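# Close and lock a mailer box lid with two arms

## Task

Shut the mailer box lid so that all flaps sit inside the walls and the front flap's lock tabs are hooked beneath the front wall's ledge. The box must stay roughly at its starting spot, unrotated, with no other object on the table touching it, and the closed state must hold without the robot holding it.

## Robot and tools

Robot: two xArm7 arms, left_arm and right_arm, each with a parallel-jaw gripper and a wrist camera. Their URDF root links sit in the scene frame at left_arm (-0.040, +0.417, 0) m, quat_wxyz (+1.000, 0, 0, -0.019), and right_arm (-0.047, -0.315, 0) m, quat_wxyz (+0.996, 0, 0, -0.091).

Scene frame: origin on the tabletop midway between the arms, +x pointing out over the table, +z up, left_arm on the +y side. The words left and right are arm names only, not sides of a picture. Cameras: cam_head_left, cam_head_right, cam_high, cam_low, cam_left_wrist, cam_right_wrist, each 672x504.

Gripper: the fingers point along the gripper's +z axis and close along its y axis. end_effector_position (the pinch link) lies about 2 cm behind the fingertips with fingers shut; closing pushes the tips roughly 10 mm further along +z.

execute_actions(actions, pictures): actions is a list holding one action, one wait, or nothing.
- Empty list: no motion; returns the current state with camera pictures.
- Action: {"rows": [[...]], "steps": n}, 1 to 15 rows, steps 1 to 15 (default 15, minimum 8 for an action). One control step is 1/30 s; each row covers one step and the final row repeats to fill the rest.
- Each row is a single list of 16 numbers, each in [-1, 1], shared by both arms: left_arm's 7 joints then its opening, then right_arm's 7 joints then its opening. Send all 16 even if one arm should stay put.
- Joint entries are offsets, not poses, scaled so 1.0 = 2.036 rad. They count from the joint angles printed in the latest result that lists them; before any such result in the scene, and for later calls within the same reply, they count from where the arm is when the action begins. Successive rows are not cumulative. All zeros drives the arm back to that reference, so it is not a hold or a wait.
- Joint order and stated ranges (rad): waist -6.283 to 6.283, shoulder -2.059 to 2.094, upper arm roll -6.283 to 6.283, elbow -0.192 to 3.927, forearm roll -6.283 to 6.283, wrist pitch -1.693 to 3.142, wrist roll -6.283 to 6.283. True ends may differ by up to 0.010 rad. A request more than 0.010 rad outside a range is refused and nothing moves; otherwise the joint stops at its real end and you may see "joint sent to its limit" (absence of this line proves nothing).
- Opening entry is absolute: +1 fully open, -1 closed.
- Wait: {"steps": n} with no rows, n up to 300; it returns once n steps have passed since the previous result, counting your reply time.
- pictures: true adds camera images to a non-empty call.

Motion limits: joint targets move at most 3.14 rad/s, take 0.16 s to reach that speed, and all joints of an arm are timed to arrive together. Per step a target stays within 0.623 rad of the measured angle, and if targets would move the gripper more than 70 mm from its measured spot they are scaled back. Big offsets therefore take several calls.

Timing: a result is captured 8 steps before its action ends; those steps run during your next reply, and the simulation keeps going while you think. Arms continue toward the last row sent until everything has nearly stopped or a step is HELD.

Result lines:
- State line `left_arm: …` | `right_arm: …`: gripper position (m), quat_wxyz, linear and angular velocity, in the scene frame; less accurate at long reach.
- Joint positions / Joint velocities: per arm, the 7 joints (rad, rad/s) then the finger-pad gap (m, m/s; 0.084 is fully open).
- grip_measured: measured opening on the command scale.
- "joint command not followed": a clearance check altered or blocked targets on some steps.
- HELD: steps where your row was partly or wholly not sent.
- MOTOR HOT (from 65 °C); OVER-TEMPERATURE FAULT at 80 °C brakes that arm until it cools.
- Torque fault: contact torque at a joint's load limit stops the arm, backs the joint off, pauses 10 s and drops the rest of the call. Load limits (N m): waist 45, shoulder 45, upper arm roll 27, elbow 27, forearm roll 27, wrist pitch 18, wrist roll 18, including held weight.

Gripping: command an opening well below grip_measured to hold something; lower squeezes harder, up to about 24 N per pad for parts up to roughly 6 cm. Returning the read grip_measured still presses lightly; wider parts may slip. Fast closes can overshoot. Occasionally a held part gets a short tug, so grip firmly enough.

Other tools: zoom_image(camera, region [x0, y0, x1, y1] in pixels, top-left origin, at most 504x504) magnifies the latest image. show_instructions() shows the reference pages. read_manual(section="licences") gives URDF licence text. finished_scene(scene) ends the current scene, passing its number, and grades it; it is irreversible.

Avoid: arms colliding or pressing on each other, knocking anything off the table, dropping or slamming parts, shoving the box or rotating it, and leaving any flap held only by a gripper. Keep holds short to limit motor heating, and move smoothly.

Each tool is called as name([rows], argument=value, ...), one row to a line, values as JSON.

Reference images:

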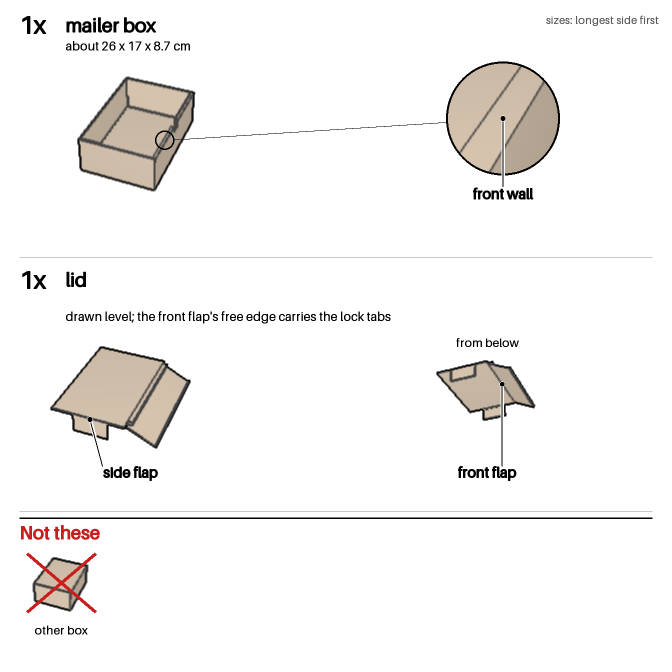

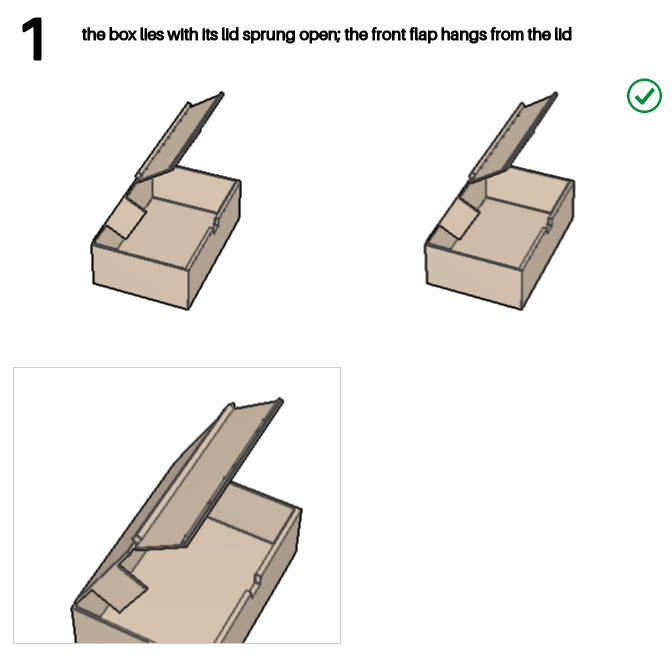

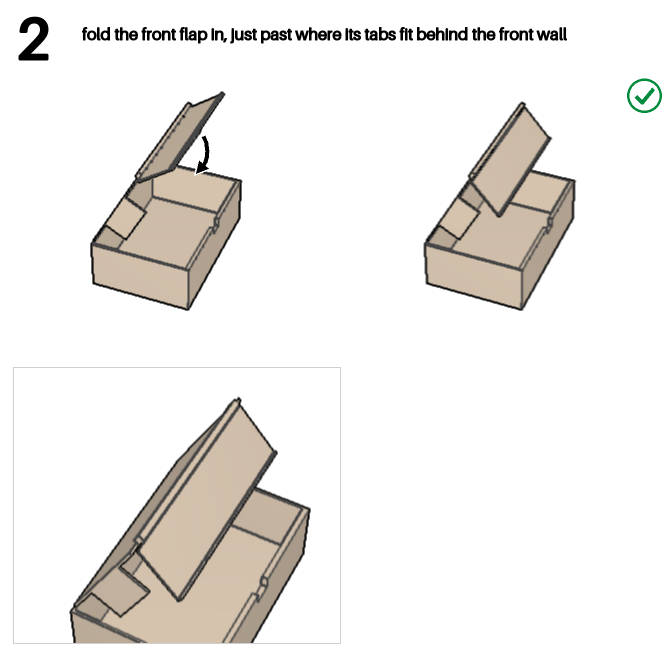

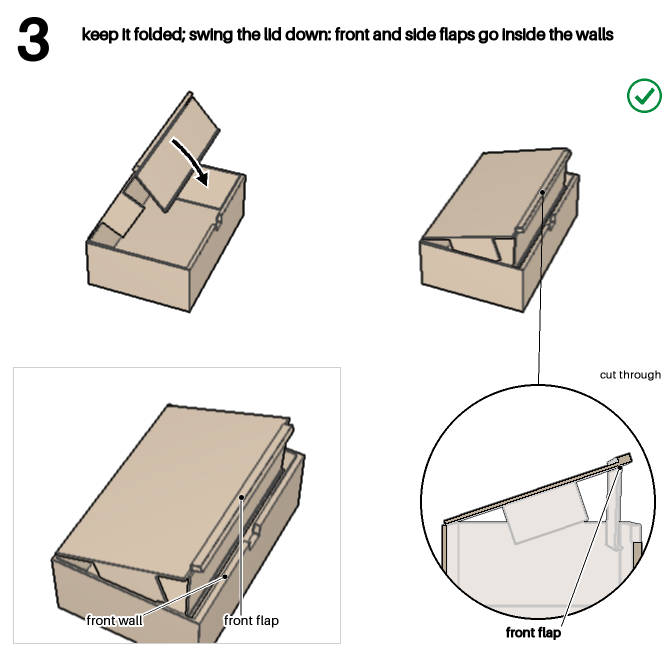

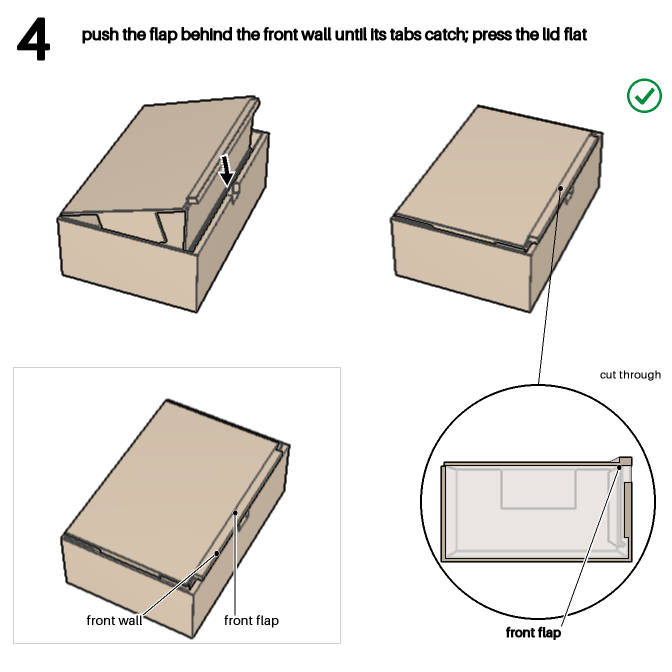

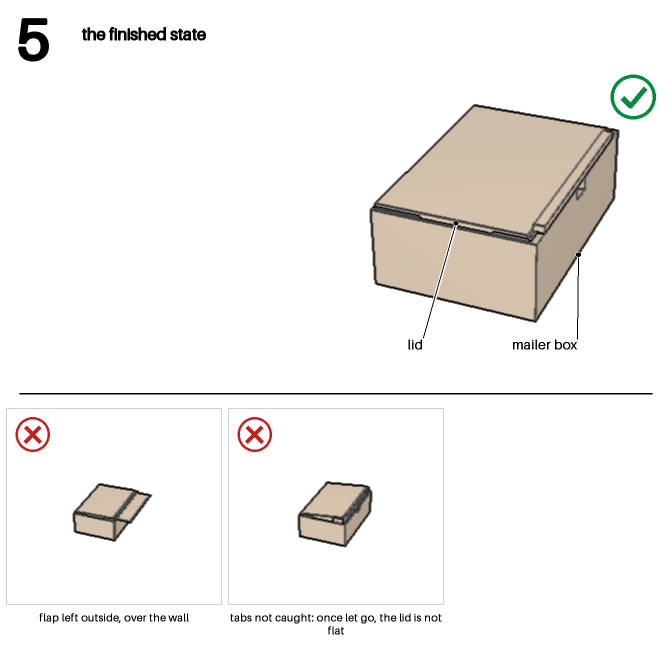

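## Session

execute_actions(actions=[])

Scene clock: 0.00 s of 4240.00 s.
left_arm: end_effector_position=(+0.3611, +0.4024, +0.2526) grip_measured=+1.00 end_effector_quat_wxyz=(-0.001, +1.000, -0.018, +0.003) end_effector_velocity=(-0.000, -0.001, -0.000) end_effector_angular_velocity=(-0.001, +0.000, -0.004) | right_arm: end_effector_position=(+0.3459, -0.3888, +0.2505) grip_measured=+1.00 end_effector_quat_wxyz=(-0.000, +0.996, -0.093, +0.001) end_effector_velocity=(-0.000, +0.000, -0.000) end_effector_angular_velocity=(+0.000, +0.001, +0.001)
Joint positions: left_arm=[-0.001 -0.253  0.     0.923  0.002  1.169 -0.002  0.084] | right_arm=[-0.002 -0.251 -0.003  0.92   0.     1.169 -0.001  0.084]
Joint velocities: left_arm=[-0.002  0.    -0.    -0.    -0.001 -0.     0.001 -0.   ] | right_arm=[ 0.     0.     0.    -0.    -0.     0.001 -0.     0.   ]

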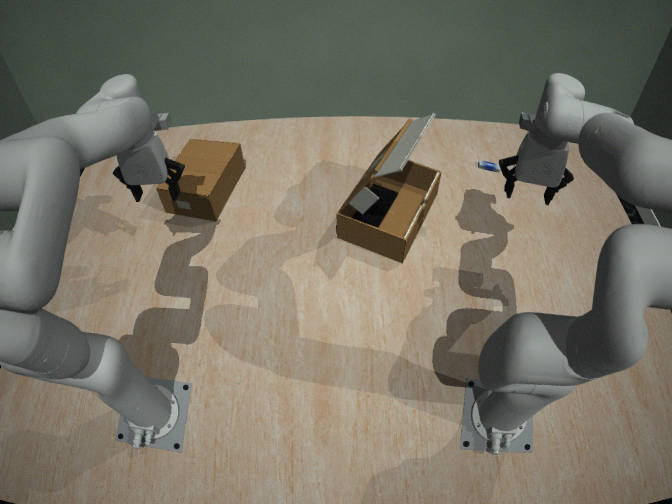

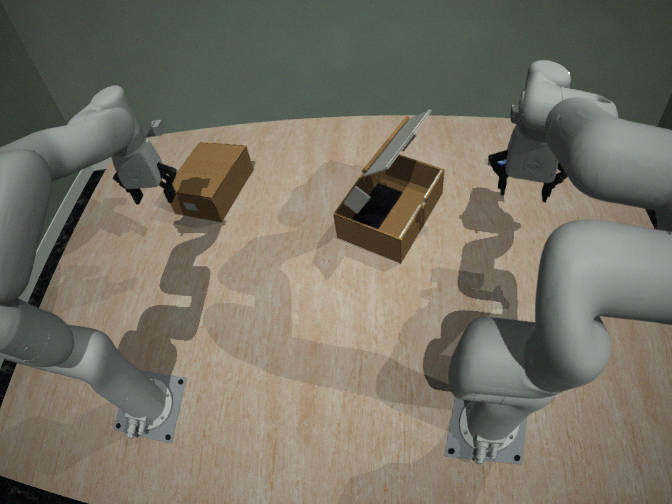

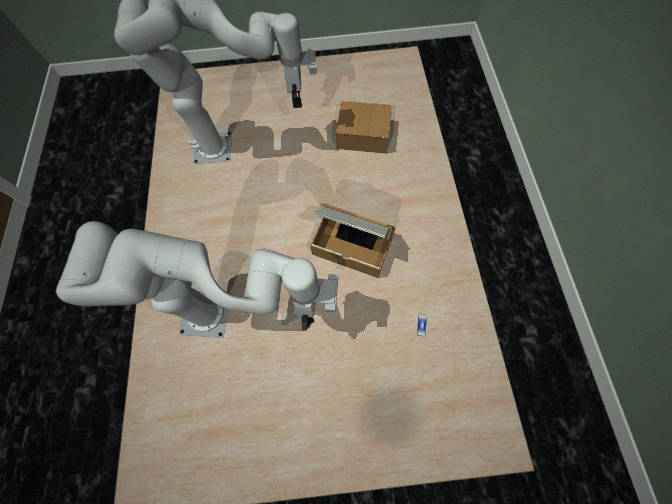

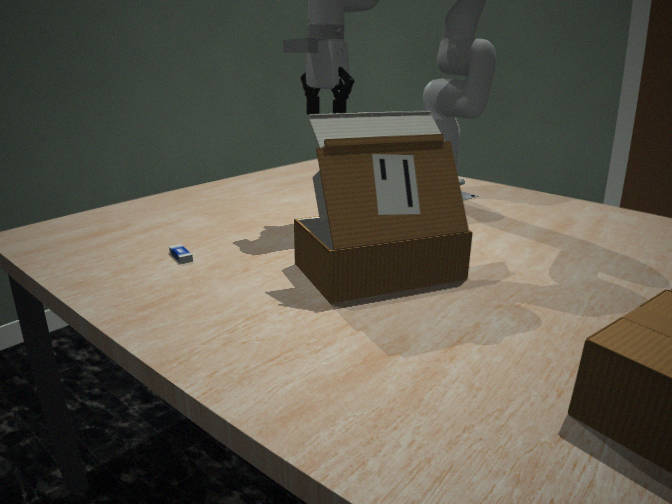

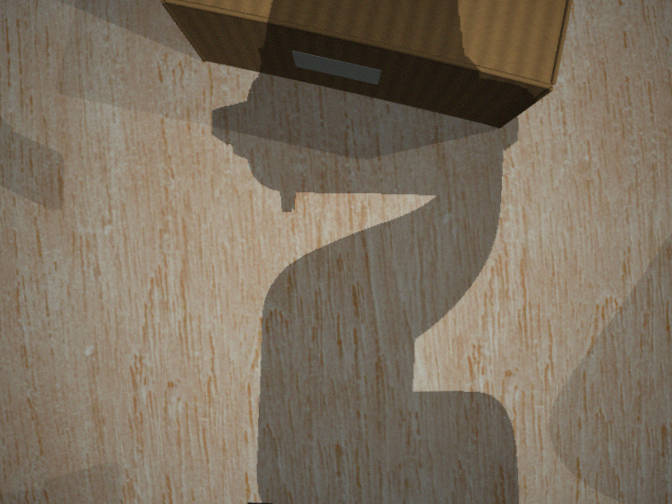

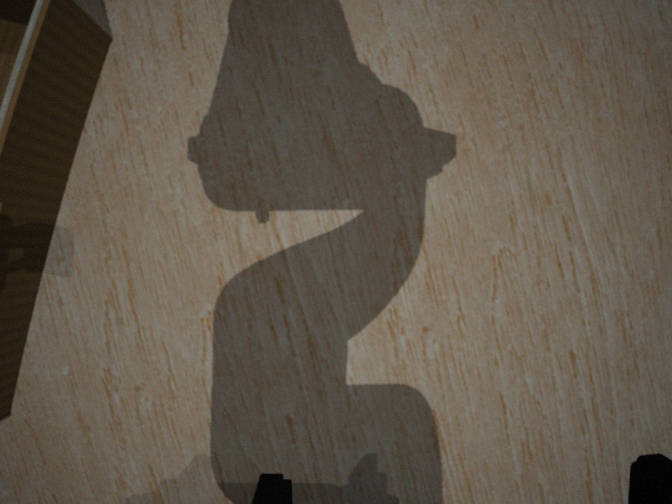

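execute_actions([
  {"rows":[[-0.364,0.322,0,0.287,0,-0.031,0,-1,0,0,0,0,0,0,0,-1]]},
])

execute_actions([
  {"steps":60},
])

execute_actions([
  {"rows":[[0,0.06,0,0.09,0,0.03,0,-1,0,0,0,0,0,0,0,-1],[0,0.06,0,0.09,0,0.03,0,-1,0,0,0,0,0,0,0,-1],[0,0.06,0,0.09,0,0.03,0,-1,0,0,0,0,0,0,0,-1],[0,0.06,0,0.09,0,0.03,0,-1,0,0,0,0,0,0,0,-1],[0,0.06,0,0.09,0,0.03,0,-1,0,0,0,0,0,0,0,-1],[0,0.12,0,0.185,0,0.065,0,-1,0,0,0,0,0,0,0,-1],[0,0.12,0,0.185,0,0.065,0,-1,0,0,0,0,0,0,0,-1],[0,0.12,0,0.185,0,0.065,0,-1,0,0,0,0,0,0,0,-1],[0,0.12,0,0.185,0,0.065,0,-1,0,0,0,0,0,0,0,-1],[0,0.12,0,0.185,0,0.065,0,-1,0,0,0,0,0,0,0,-1],[0,0.179,0,0.283,0,0.104,0,-1,0,0,0,0,0,0,0,-1]]},
])

execute_actions([
  {"steps":30},
], pictures=true)

Scene clock: 2.53 s of 4240.00 s.
left_arm: end_effector_position=(+0.3952, +0.3401, +0.2494) grip_measured=-0.12 end_effector_quat_wxyz=(-0.000, +0.996, -0.087, +0.005) end_effector_velocity=(+0.132, -0.401, -0.059) end_effector_angular_velocity=(+0.012, +0.053, -0.841) | right_arm: end_effector_position=(+0.3459, -0.3888, +0.2505) grip_measured=-0.12 end_effector_quat_wxyz=(-0.000, +0.996, -0.093, +0.001) end_effector_velocity=(+0.000, +0.000, +0.000) end_effector_angular_velocity=(-0.000, -0.001, +0.002)
Joint positions: left_arm=[-0.139 -0.116  0.     1.049  0.002  1.155 -0.002  0.039] | right_arm=[-0.002 -0.251 -0.003  0.92   0.     1.169 -0.001  0.039]
Joint velocities: left_arm=[-0.811  0.744 -0.031  0.624 -0.001 -0.065  0.    -0.217] | right_arm=[ 0.001  0.     0.     0.001 -0.    -0.001 -0.001 -0.215]
Steps of this call (steps 1 to 69: nothing new was sent; steps 70 to 76: the first 7 steps of this action). Readings (joint positions):
70: left_arm=[-0.002 -0.252 0.000 0.924 0.002 1.169 -0.003] | right_arm=[-0.002 -0.251 -0.003 0.920 0.000 1.169 -0.001]
71: left_arm=[-0.007 -0.247 0.002 0.929 0.002 1.169 -0.003] | right_arm=[-0.002 -0.251 -0.003 0.920 0.000 1.169 -0.001]
73: left_arm=[-0.052 -0.201 0.007 0.974 0.002 1.164 -0.003] | right_arm=[-0.002 -0.251 -0.003 0.920 0.000 1.169 -0.001]
76: the state above

Scene clock: 4.53 s of 4240.00 s.
left_arm: end_effector_position=(+0.3729, +0.0103, +0.1796) grip_measured=-1.00 end_effector_quat_wxyz=(-0.001, +0.925, -0.379, -0.000) end_effector_velocity=(-0.000, -0.000, -0.000) end_effector_angular_velocity=(-0.001, +0.000, +0.001) | right_arm: end_effector_position=(+0.3459, -0.3888, +0.2505) grip_measured=-1.00 end_effector_quat_wxyz=(-0.000, +0.996, -0.093, +0.001) end_effector_velocity=(+0.000, -0.000, -0.000) end_effector_angular_velocity=(+0.000, -0.000, -0.001)
Joint positions: left_arm=[-0.742  0.403  0.     1.507  0.002  1.106 -0.002  0.   ] | right_arm=[-0.002 -0.251 -0.003  0.92   0.     1.169 -0.001  0.   ]
Joint velocities: left_arm=[-0.001  0.     0.001 -0.    -0.001 -0.    -0.001  0.   ] | right_arm=[-0.001  0.001 -0.     0.     0.001 -0.001 -0.     0.   ]
Kept back: nothing.
Steps of this call (steps 1 to 8: the last 8 steps of your previous action; steps 9 to 45: the robot went on to your last target; steps 46 to 60: nothing new was sent). Readings (joint positions):
1: left_arm=[-0.166 -0.092 -0.000 1.069 0.002 1.153 -0.002] | right_arm=[-0.002 -0.251 -0.003 0.920 0.000 1.169 -0.001]
2: left_arm=[-0.192 -0.069 0.000 1.089 0.002 1.151 -0.002] | right_arm=[-0.002 -0.251 -0.003 0.920 0.000 1.169 -0.001]
4: left_arm=[-0.244 -0.025 0.001 1.129 0.002 1.147 -0.002] | right_arm=[-0.002 -0.251 -0.003 0.920 0.000 1.169 -0.001]
8: left_arm=[-0.347 0.063 -0.000 1.207 0.002 1.138 -0.002] | right_arm=[-0.002 -0.251 -0.003 0.920 0.000 1.169 -0.001]
60: the state above
All arms were judged still, so your last target was given up. Only a new action makes them travel on or press farther. Fingers that are still opening or closing keep moving.

Scene clock: 4.77 s of 4240.00 s.
left_arm: end_effector_position=(+0.3942, -0.0106, +0.1792) grip_measured=-1.00 end_effector_quat_wxyz=(-0.001, +0.925, -0.379, -0.000) end_effector_velocity=(+0.120, -0.118, -0.024) end_effector_angular_velocity=(+0.044, +0.044, +0.002) | right_arm: end_effector_position=(+0.3459, -0.3888, +0.2505) grip_measured=-1.00 end_effector_quat_wxyz=(-0.000, +0.996, -0.093, +0.001) end_effector_velocity=(-0.000, +0.001, -0.000) end_effector_angular_velocity=(-0.000, +0.001, +0.002)
Joint positions: left_arm=[-0.742  0.51   0.     1.669  0.002  1.16  -0.002  0.   ] | right_arm=[-0.002 -0.251 -0.003  0.92   0.     1.169 -0.001  0.   ]
Joint velocities: left_arm=[ 0.     0.706  0.001  1.035 -0.001  0.392 -0.     0.   ] | right_arm=[ 0.002 -0.    -0.    -0.    -0.     0.001 -0.     0.   ]
Steps of this call (steps 1 to 7: the first 7 steps of this action). Readings (joint positions):
1: left_arm=[-0.742 0.403 0.000 1.508 0.002 1.106 -0.002] | right_arm=[-0.002 -0.251 -0.003 0.920 0.000 1.169 -0.001]
2: left_arm=[-0.742 0.407 0.000 1.514 0.002 1.109 -0.003] | right_arm=[-0.002 -0.251 -0.003 0.920 0.000 1.169 -0.001]
4: left_arm=[-0.742 0.441 0.000 1.568 0.002 1.127 -0.003] | right_arm=[-0.002 -0.251 -0.003 0.920 0.000 1.169 -0.001]
7: the state above

Scene clock: 5.77 s of 4240.00 s.
left_arm: end_effector_position=(+0.4356, -0.0517, +0.1788) grip_measured=-1.00 end_effector_quat_wxyz=(-0.001, +0.925, -0.379, -0.000) end_effector_velocity=(+0.000, +0.000, -0.001) end_effector_angular_velocity=(+0.002, +0.001, -0.000) | right_arm: end_effector_position=(+0.3459, -0.3888, +0.2505) grip_measured=-1.00 end_effector_quat_wxyz=(-0.000, +0.996, -0.093, +0.001) end_effector_velocity=(+0.000, +0.000, -0.000) end_effector_angular_velocity=(-0.000, -0.001, +0.001)
Joint positions: left_arm=[-0.742  0.767  0.     2.083  0.002  1.318 -0.002  0.   ] | right_arm=[-0.002 -0.251 -0.003  0.92   0.     1.169 -0.001  0.   ]
Joint velocities: left_arm=[-0.     0.001  0.001 -0.     0.001  0.     0.     0.   ] | right_arm=[ 0.     0.001  0.     0.     0.    -0.001 -0.001  0.   ]
Kept back: nothing.
Steps of this call (steps 1 to 8: the last 8 steps of your previous action; steps 9 to 30: the robot went on to your last target). Readings (joint positions):
1: left_arm=[-0.742 0.536 0.000 1.708 0.002 1.174 -0.002] | right_arm=[-0.002 -0.251 -0.003 0.920 0.000 1.169 -0.001]
2: left_arm=[-0.742 0.564 0.000 1.751 0.002 1.190 -0.003] | right_arm=[-0.002 -0.251 -0.003 0.920 0.000 1.169 -0.001]
4: left_arm=[-0.742 0.612 0.000 1.826 0.002 1.216 -0.002] | right_arm=[-0.002 -0.251 -0.003 0.920 0.000 1.169 -0.001]
8: left_arm=[-0.742 0.709 0.000 1.986 0.002 1.279 -0.002] | right_arm=[-0.002 -0.251 -0.003 0.920 0.000 1.169 -0.001]
30: the state above
All arms were judged still, so your last target was given up. Only a new action makes them travel on or press farther. Fingers that are still opening or closing keep moving.

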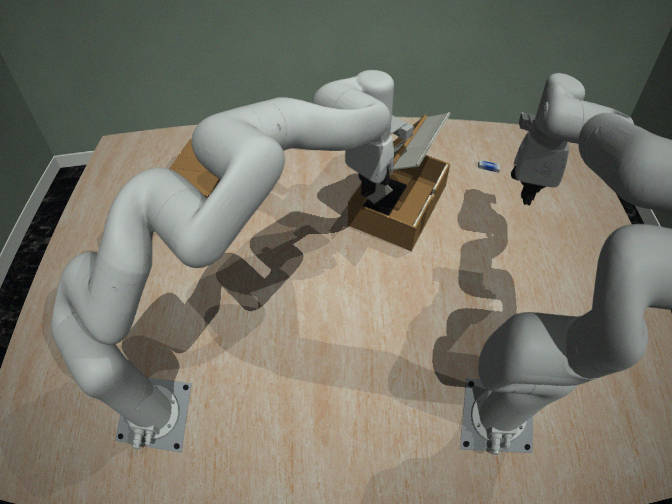

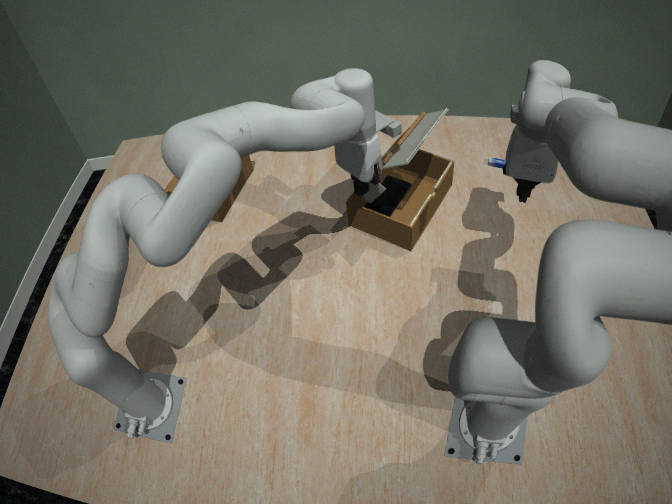

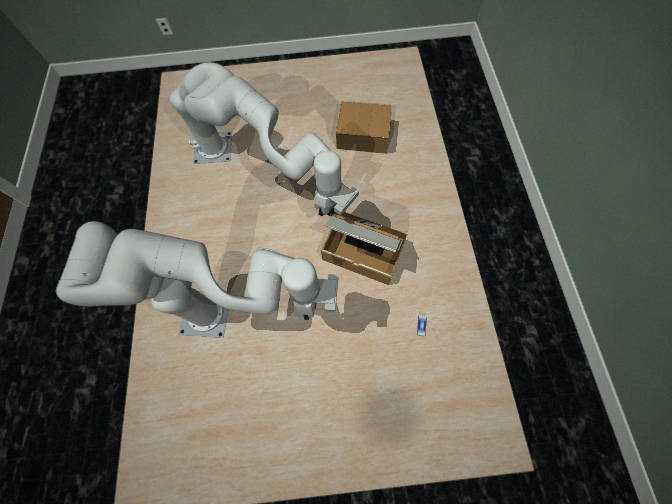

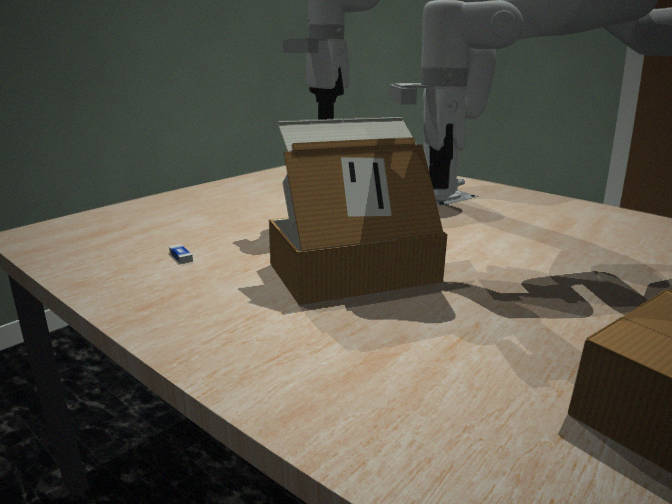

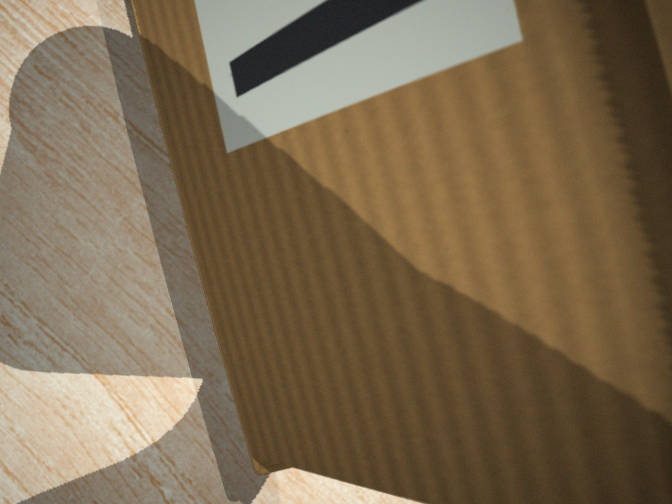

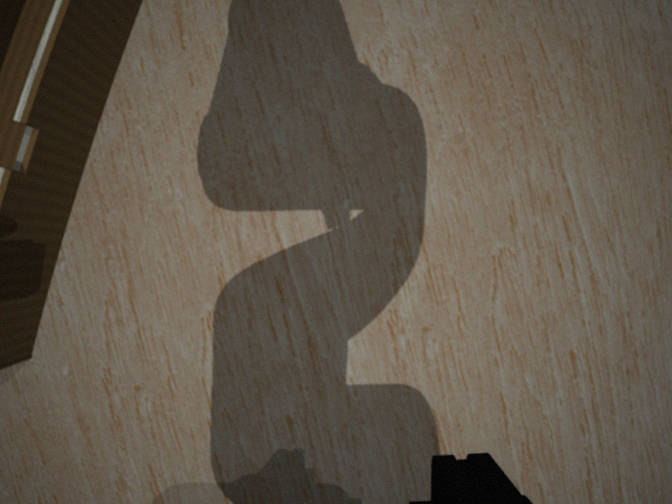

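execute_actions([
  {"rows":[[0.1,-0.05,0,-0.08,0,-0.03,0,-1,0,0,0,0,0,0,0,-1]]},
])

execute_actions([
  {"steps":25},
])

execute_actions([
  {"rows":[[0,-0.037,0,-0.188,0,-0.446,0,-1,0,0,0,0,0,0,0,-1]]},
])

execute_actions([
  {"steps":30},
])

execute_actions([
  {"rows":[[-0.01,0,0,0,0,0,0,-1,0,0,0,0,0,0,0,-1],[-0.015,0,0,0,0,0,0,-1,0,0,0,0,0,0,0,-1],[-0.02,0,0,0,0,0,0,-1,0,0,0,0,0,0,0,-1],[-0.025,0,0,0,0,0,0,-1,0,0,0,0,0,0,0,-1],[-0.03,0,0,0,0,0,0,-1,0,0,0,0,0,0,0,-1],[-0.035,0,0,0,0,0,0,-1,0,0,0,0,0,0,0,-1],[-0.04,0,0,0,0,0,0,-1,0,0,0,0,0,0,0,-1],[-0.045,0,0,0,0,0,0,-1,0,0,0,0,0,0,0,-1],[-0.05,0,0,0,0,0,0,-1,0,0,0,0,0,0,0,-1],[-0.055,0,0,0,0,0,0,-1,0,0,0,0,0,0,0,-1],[-0.06,0,0,0,0,0,0,-1,0,0,0,0,0,0,0,-1],[-0.065,0,0,0,0,0,0,-1,0,0,0,0,0,0,0,-1],[-0.07,0,0,0,0,0,0,-1,0,0,0,0,0,0,0,-1],[-0.078,0,0,0,0,0,0,-1,0,0,0,0,0,0,0,-1],[-0.085,0,0,0,0,0,0,-1,0,0,0,0,0,0,0,-1]]},
])

execute_actions([
  {"steps":25},
], pictures=true)

Scene clock: 7.27 s of 4240.00 s.
left_arm: end_effector_position=(+0.4781, +0.0124, +0.1802) grip_measured=-1.00 end_effector_quat_wxyz=(-0.002, +0.946, -0.325, +0.000) end_effector_velocity=(+0.253, +0.415, +0.018) end_effector_angular_velocity=(+0.031, -0.051, +0.725) | right_arm: end_effector_position=(+0.3459, -0.3888, +0.2505) grip_measured=-1.00 end_effector_quat_wxyz=(-0.000, +0.996, -0.093, +0.001) end_effector_velocity=(+0.000, -0.000, +0.000) end_effector_angular_velocity=(-0.000, -0.002, -0.000)
Joint positions: left_arm=[-0.63   0.712  0.003  1.995  0.002  1.284 -0.003  0.   ] | right_arm=[-0.002 -0.251 -0.003  0.92   0.     1.169 -0.001  0.   ]
Joint velocities: left_arm=[ 0.668 -0.308  0.076 -0.466  0.007 -0.179 -0.002  0.   ] | right_arm=[-0.    -0.     0.     0.     0.    -0.002  0.     0.   ]
Steps of this call (steps 1 to 38: nothing new was sent; steps 39 to 45: the first 7 steps of this action). Readings (joint positions):
39: left_arm=[-0.742 0.767 0.000 2.083 0.002 1.317 -0.002] | right_arm=[-0.002 -0.251 -0.003 0.920 0.000 1.169 -0.001]
40: left_arm=[-0.737 0.764 -0.002 2.078 0.002 1.315 -0.002] | right_arm=[-0.002 -0.251 -0.003 0.920 0.000 1.169 -0.001]
42: left_arm=[-0.702 0.745 -0.008 2.045 0.001 1.303 -0.002] | right_arm=[-0.002 -0.251 -0.003 0.920 0.000 1.169 -0.001]
45: the state above

Scene clock: 8.10 s of 4240.00 s.
left_arm: end_effector_position=(+0.5034, +0.0650, +0.1809) grip_measured=-1.00 end_effector_quat_wxyz=(-0.001, +0.959, -0.283, -0.000) end_effector_velocity=(+0.001, +0.002, +0.000) end_effector_angular_velocity=(+0.001, -0.002, +0.003) | right_arm: end_effector_position=(+0.3459, -0.3888, +0.2505) grip_measured=-1.00 end_effector_quat_wxyz=(-0.000, +0.996, -0.093, +0.001) end_effector_velocity=(+0.000, -0.000, -0.000) end_effector_angular_velocity=(-0.000, -0.000, +0.001)
Joint positions: left_arm=[-0.539  0.665  0.     1.921  0.002  1.257 -0.002  0.   ] | right_arm=[-0.002 -0.251 -0.003  0.92   0.     1.169 -0.001  0.   ]
Joint velocities: left_arm=[ 0.001 -0.     0.002  0.     0.001 -0.    -0.     0.   ] | right_arm=[ 0.     0.001 -0.     0.    -0.    -0.001 -0.     0.   ]
Kept back: nothing.
Steps of this call (steps 1 to 8: the last 8 steps of your previous action; steps 9 to 25: the robot went on to your last target). Readings (joint positions):
1: left_arm=[-0.608 0.702 0.005 1.979 0.002 1.278 -0.003] | right_arm=[-0.002 -0.251 -0.003 0.920 0.000 1.169 -0.001]
2: left_arm=[-0.588 0.692 0.004 1.964 0.002 1.272 -0.003] | right_arm=[-0.002 -0.251 -0.003 0.920 0.000 1.169 -0.001]
4: left_arm=[-0.558 0.676 0.005 1.940 0.002 1.264 -0.003] | right_arm=[-0.002 -0.251 -0.003 0.920 0.000 1.169 -0.001]
8: left_arm=[-0.541 0.667 0.001 1.924 0.002 1.258 -0.003] | right_arm=[-0.002 -0.251 -0.003 0.920 0.000 1.169 -0.001]
25: the state above

Scene clock: 8.33 s of 4240.00 s.
left_arm: end_effector_position=(+0.5237, +0.0519, +0.1565) grip_measured=-1.00 end_effector_quat_wxyz=(+0.022, +0.956, -0.282, +0.076) end_effector_velocity=(+0.161, -0.108, -0.217) end_effector_angular_velocity=(-0.802, -1.231, -0.007) | right_arm: end_effector_position=(+0.3459, -0.3888, +0.2505) grip_measured=-1.00 end_effector_quat_wxyz=(-0.000, +0.996, -0.093, +0.001) end_effector_velocity=(-0.001, +0.000, -0.000) end_effector_angular_velocity=(+0.001, +0.002, +0.000)
Joint positions: left_arm=[-0.539  0.63   0.     1.748  0.002  0.96  -0.002  0.   ] | right_arm=[-0.002 -0.251 -0.003  0.92   0.     1.169 -0.001  0.   ]
Joint velocities: left_arm=[-0.001 -0.248 -0.002 -1.532  0.001 -2.753 -0.001  0.   ] | right_arm=[ 0.     0.    -0.    -0.     0.     0.002 -0.     0.   ]
Steps of this call (steps 1 to 7: the first 7 steps of this action). Readings (joint positions):
1: left_arm=[-0.539 0.665 0.000 1.920 0.002 1.256 -0.002] | right_arm=[-0.002 -0.251 -0.003 0.920 0.000 1.169 -0.001]
2: left_arm=[-0.539 0.664 0.000 1.916 0.002 1.247 -0.002] | right_arm=[-0.002 -0.251 -0.003 0.920 0.000 1.169 -0.001]
4: left_arm=[-0.539 0.655 0.000 1.880 0.002 1.185 -0.002] | right_arm=[-0.002 -0.251 -0.003 0.920 0.000 1.169 -0.001]
7: the state above

Scene clock: 9.33 s of 4240.00 s.
left_arm: end_effector_position=(+0.5763, +0.0172, +0.1796) grip_measured=-1.00 end_effector_quat_wxyz=(+0.084, +0.916, -0.271, +0.283) end_effector_velocity=(+0.001, +0.001, +0.000) end_effector_angular_velocity=(+0.000, -0.000, +0.002) | right_arm: end_effector_position=(+0.3459, -0.3888, +0.2505) grip_measured=-1.00 end_effector_quat_wxyz=(-0.000, +0.996, -0.093, +0.001) end_effector_velocity=(+0.000, +0.001, +0.000) end_effector_angular_velocity=(-0.000, -0.001, +0.001)
Joint positions: left_arm=[-0.539  0.59   0.     1.538  0.002  0.349 -0.002  0.   ] | right_arm=[-0.002 -0.251 -0.003  0.92   0.     1.169 -0.001  0.   ]
Joint velocities: left_arm=[ 0.    -0.     0.001  0.     0.     0.    -0.001  0.   ] | right_arm=[ 0.002 -0.001  0.    -0.    -0.    -0.001  0.001  0.   ]
Kept back: nothing.
Steps of this call (steps 1 to 8: the last 8 steps of your previous action; steps 9 to 30: the robot went on to your last target). Readings (joint positions):
1: left_arm=[-0.539 0.622 0.000 1.698 0.002 0.865 -0.002] | right_arm=[-0.002 -0.251 -0.003 0.920 0.000 1.169 -0.001]
2: left_arm=[-0.539 0.616 0.000 1.653 0.002 0.769 -0.002] | right_arm=[-0.002 -0.251 -0.003 0.920 0.000 1.169 -0.001]
4: left_arm=[-0.539 0.605 0.000 1.588 0.002 0.591 -0.002] | right_arm=[-0.002 -0.251 -0.003 0.920 0.000 1.169 -0.001]
8: left_arm=[-0.539 0.591 0.000 1.546 0.002 0.389 -0.002] | right_arm=[-0.002 -0.251 -0.003 0.920 0.000 1.169 -0.001]
30: the state above
All arms were judged still, so your last target was given up. Only a new action makes them travel on or press farther. Fingers that are still opening or closing keep moving.

Scene clock: 9.57 s of 4240.00 s.
left_arm: end_effector_position=(+0.5578, -0.0100, +0.1796) grip_measured=-1.00 end_effector_quat_wxyz=(+0.090, +0.910, -0.291, +0.281) end_effector_velocity=(-0.152, -0.212, +0.000) end_effector_angular_velocity=(-0.018, +0.013, -0.352) | right_arm: end_effector_position=(+0.3459, -0.3888, +0.2505) grip_measured=-1.00 end_effector_quat_wxyz=(-0.000, +0.996, -0.093, +0.001) end_effector_velocity=(+0.000, +0.000, +0.000) end_effector_angular_velocity=(+0.000, -0.002, -0.001)
Joint positions: left_arm=[-0.583  0.59  -0.     1.538  0.002  0.349 -0.002  0.   ] | right_arm=[-0.002 -0.251 -0.003  0.92   0.     1.169 -0.001  0.   ]
Joint velocities: left_arm=[-0.319 -0.    -0.04  -0.     0.001  0.    -0.001  0.   ] | right_arm=[ 0.    -0.    -0.    -0.     0.    -0.001  0.     0.   ]
Steps of this call (steps 1 to 7: the first 7 steps of this action). Readings (joint positions):
1: left_arm=[-0.539 0.590 0.000 1.538 0.002 0.349 -0.002] | right_arm=[-0.002 -0.251 -0.003 0.920 0.000 1.169 -0.001]
2: left_arm=[-0.542 0.590 0.001 1.538 0.002 0.349 -0.003] | right_arm=[-0.002 -0.251 -0.003 0.920 0.000 1.169 -0.001]
4: left_arm=[-0.554 0.590 0.003 1.538 0.002 0.349 -0.003] | right_arm=[-0.002 -0.251 -0.003 0.920 0.000 1.169 -0.001]
7: the state above

Scene clock: 10.40 s of 4240.00 s.
left_arm: end_effector_position=(+0.4985, -0.0826, +0.1796) grip_measured=-1.00 end_effector_quat_wxyz=(+0.108, +0.890, -0.349, +0.275) end_effector_velocity=(-0.004, -0.005, +0.000) end_effector_angular_velocity=(-0.001, +0.000, -0.010) | right_arm: end_effector_position=(+0.3459, -0.3888, +0.2505) grip_measured=-1.00 end_effector_quat_wxyz=(-0.000, +0.996, -0.093, +0.001) end_effector_velocity=(-0.000, +0.000, +0.000) end_effector_angular_velocity=(+0.000, +0.000, +0.000)
Joint positions: left_arm=[-0.711  0.59   0.     1.538  0.002  0.349 -0.002  0.   ] | right_arm=[-0.002 -0.251 -0.003  0.92   0.     1.169 -0.001  0.   ]
Joint velocities: left_arm=[-0.005 -0.    -0.004  0.     0.001 -0.     0.001  0.   ] | right_arm=[-0.    -0.001  0.     0.     0.     0.002 -0.     0.   ]
Kept back: nothing.
Steps of this call (steps 1 to 8: the last 8 steps of your previous action; steps 9 to 25: the robot went on to your last target). Readings (joint positions):
1: left_arm=[-0.594 0.590 -0.001 1.538 0.002 0.349 -0.002] | right_arm=[-0.002 -0.251 -0.003 0.920 0.000 1.169 -0.001]
2: left_arm=[-0.605 0.590 -0.002 1.538 0.002 0.349 -0.002] | right_arm=[-0.002 -0.251 -0.003 0.920 0.000 1.169 -0.001]
4: left_arm=[-0.625 0.590 -0.002 1.538 0.002 0.349 -0.002] | right_arm=[-0.002 -0.251 -0.003 0.920 0.000 1.169 -0.001]
8: left_arm=[-0.665 0.590 0.000 1.538 0.002 0.349 -0.002] | right_arm=[-0.002 -0.251 -0.003 0.920 0.000 1.169 -0.001]
25: the state above

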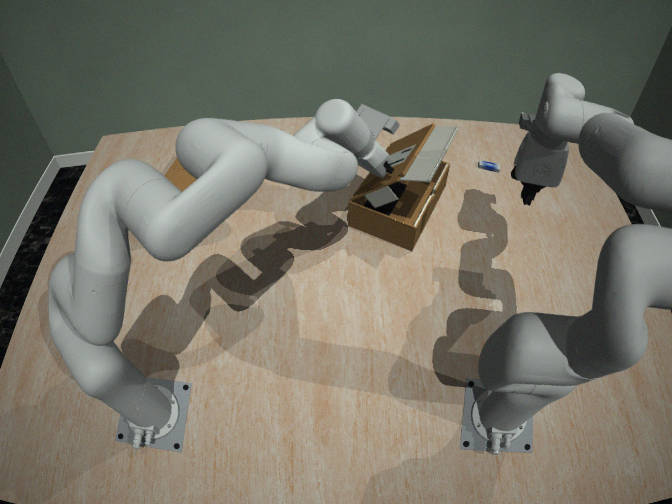

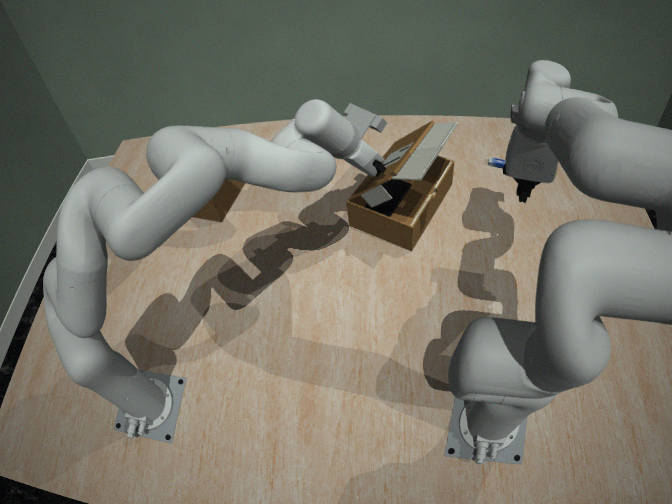

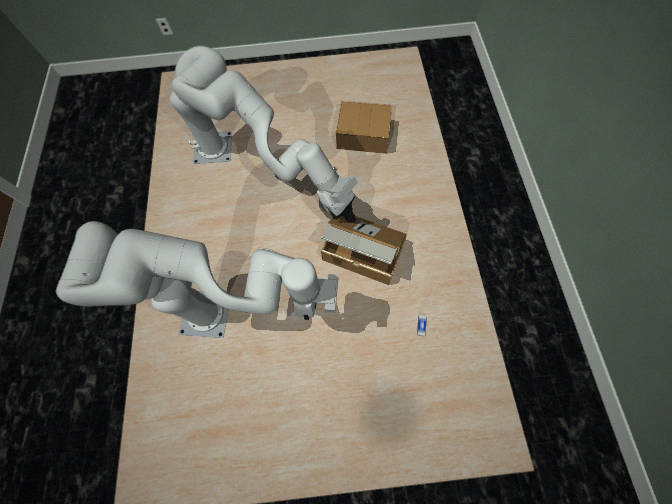

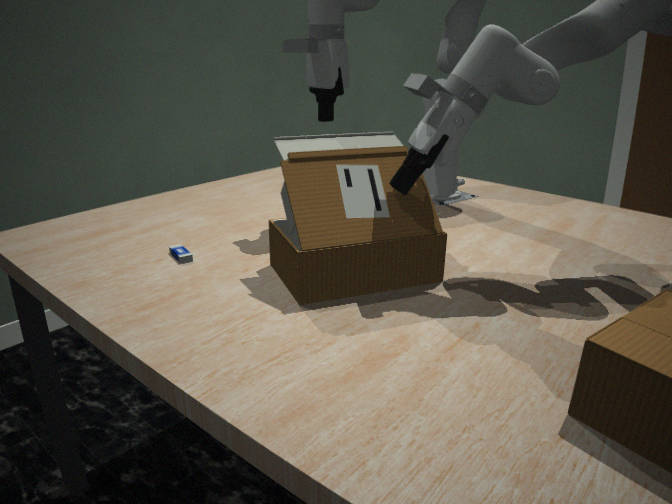

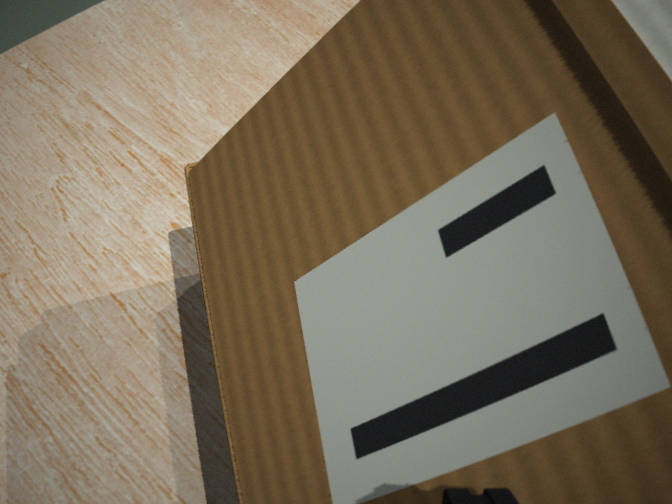

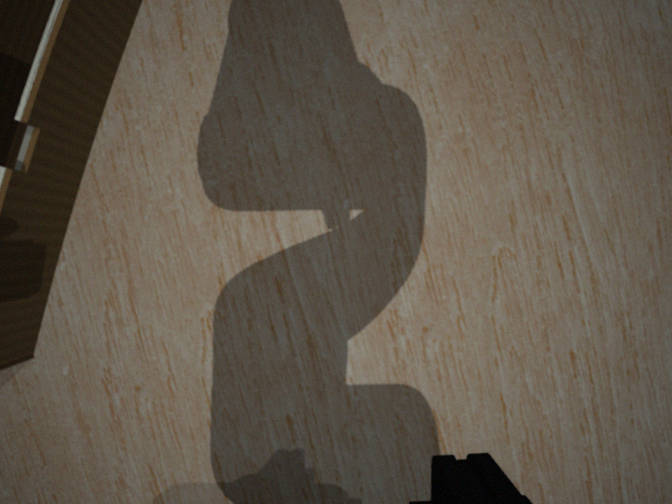

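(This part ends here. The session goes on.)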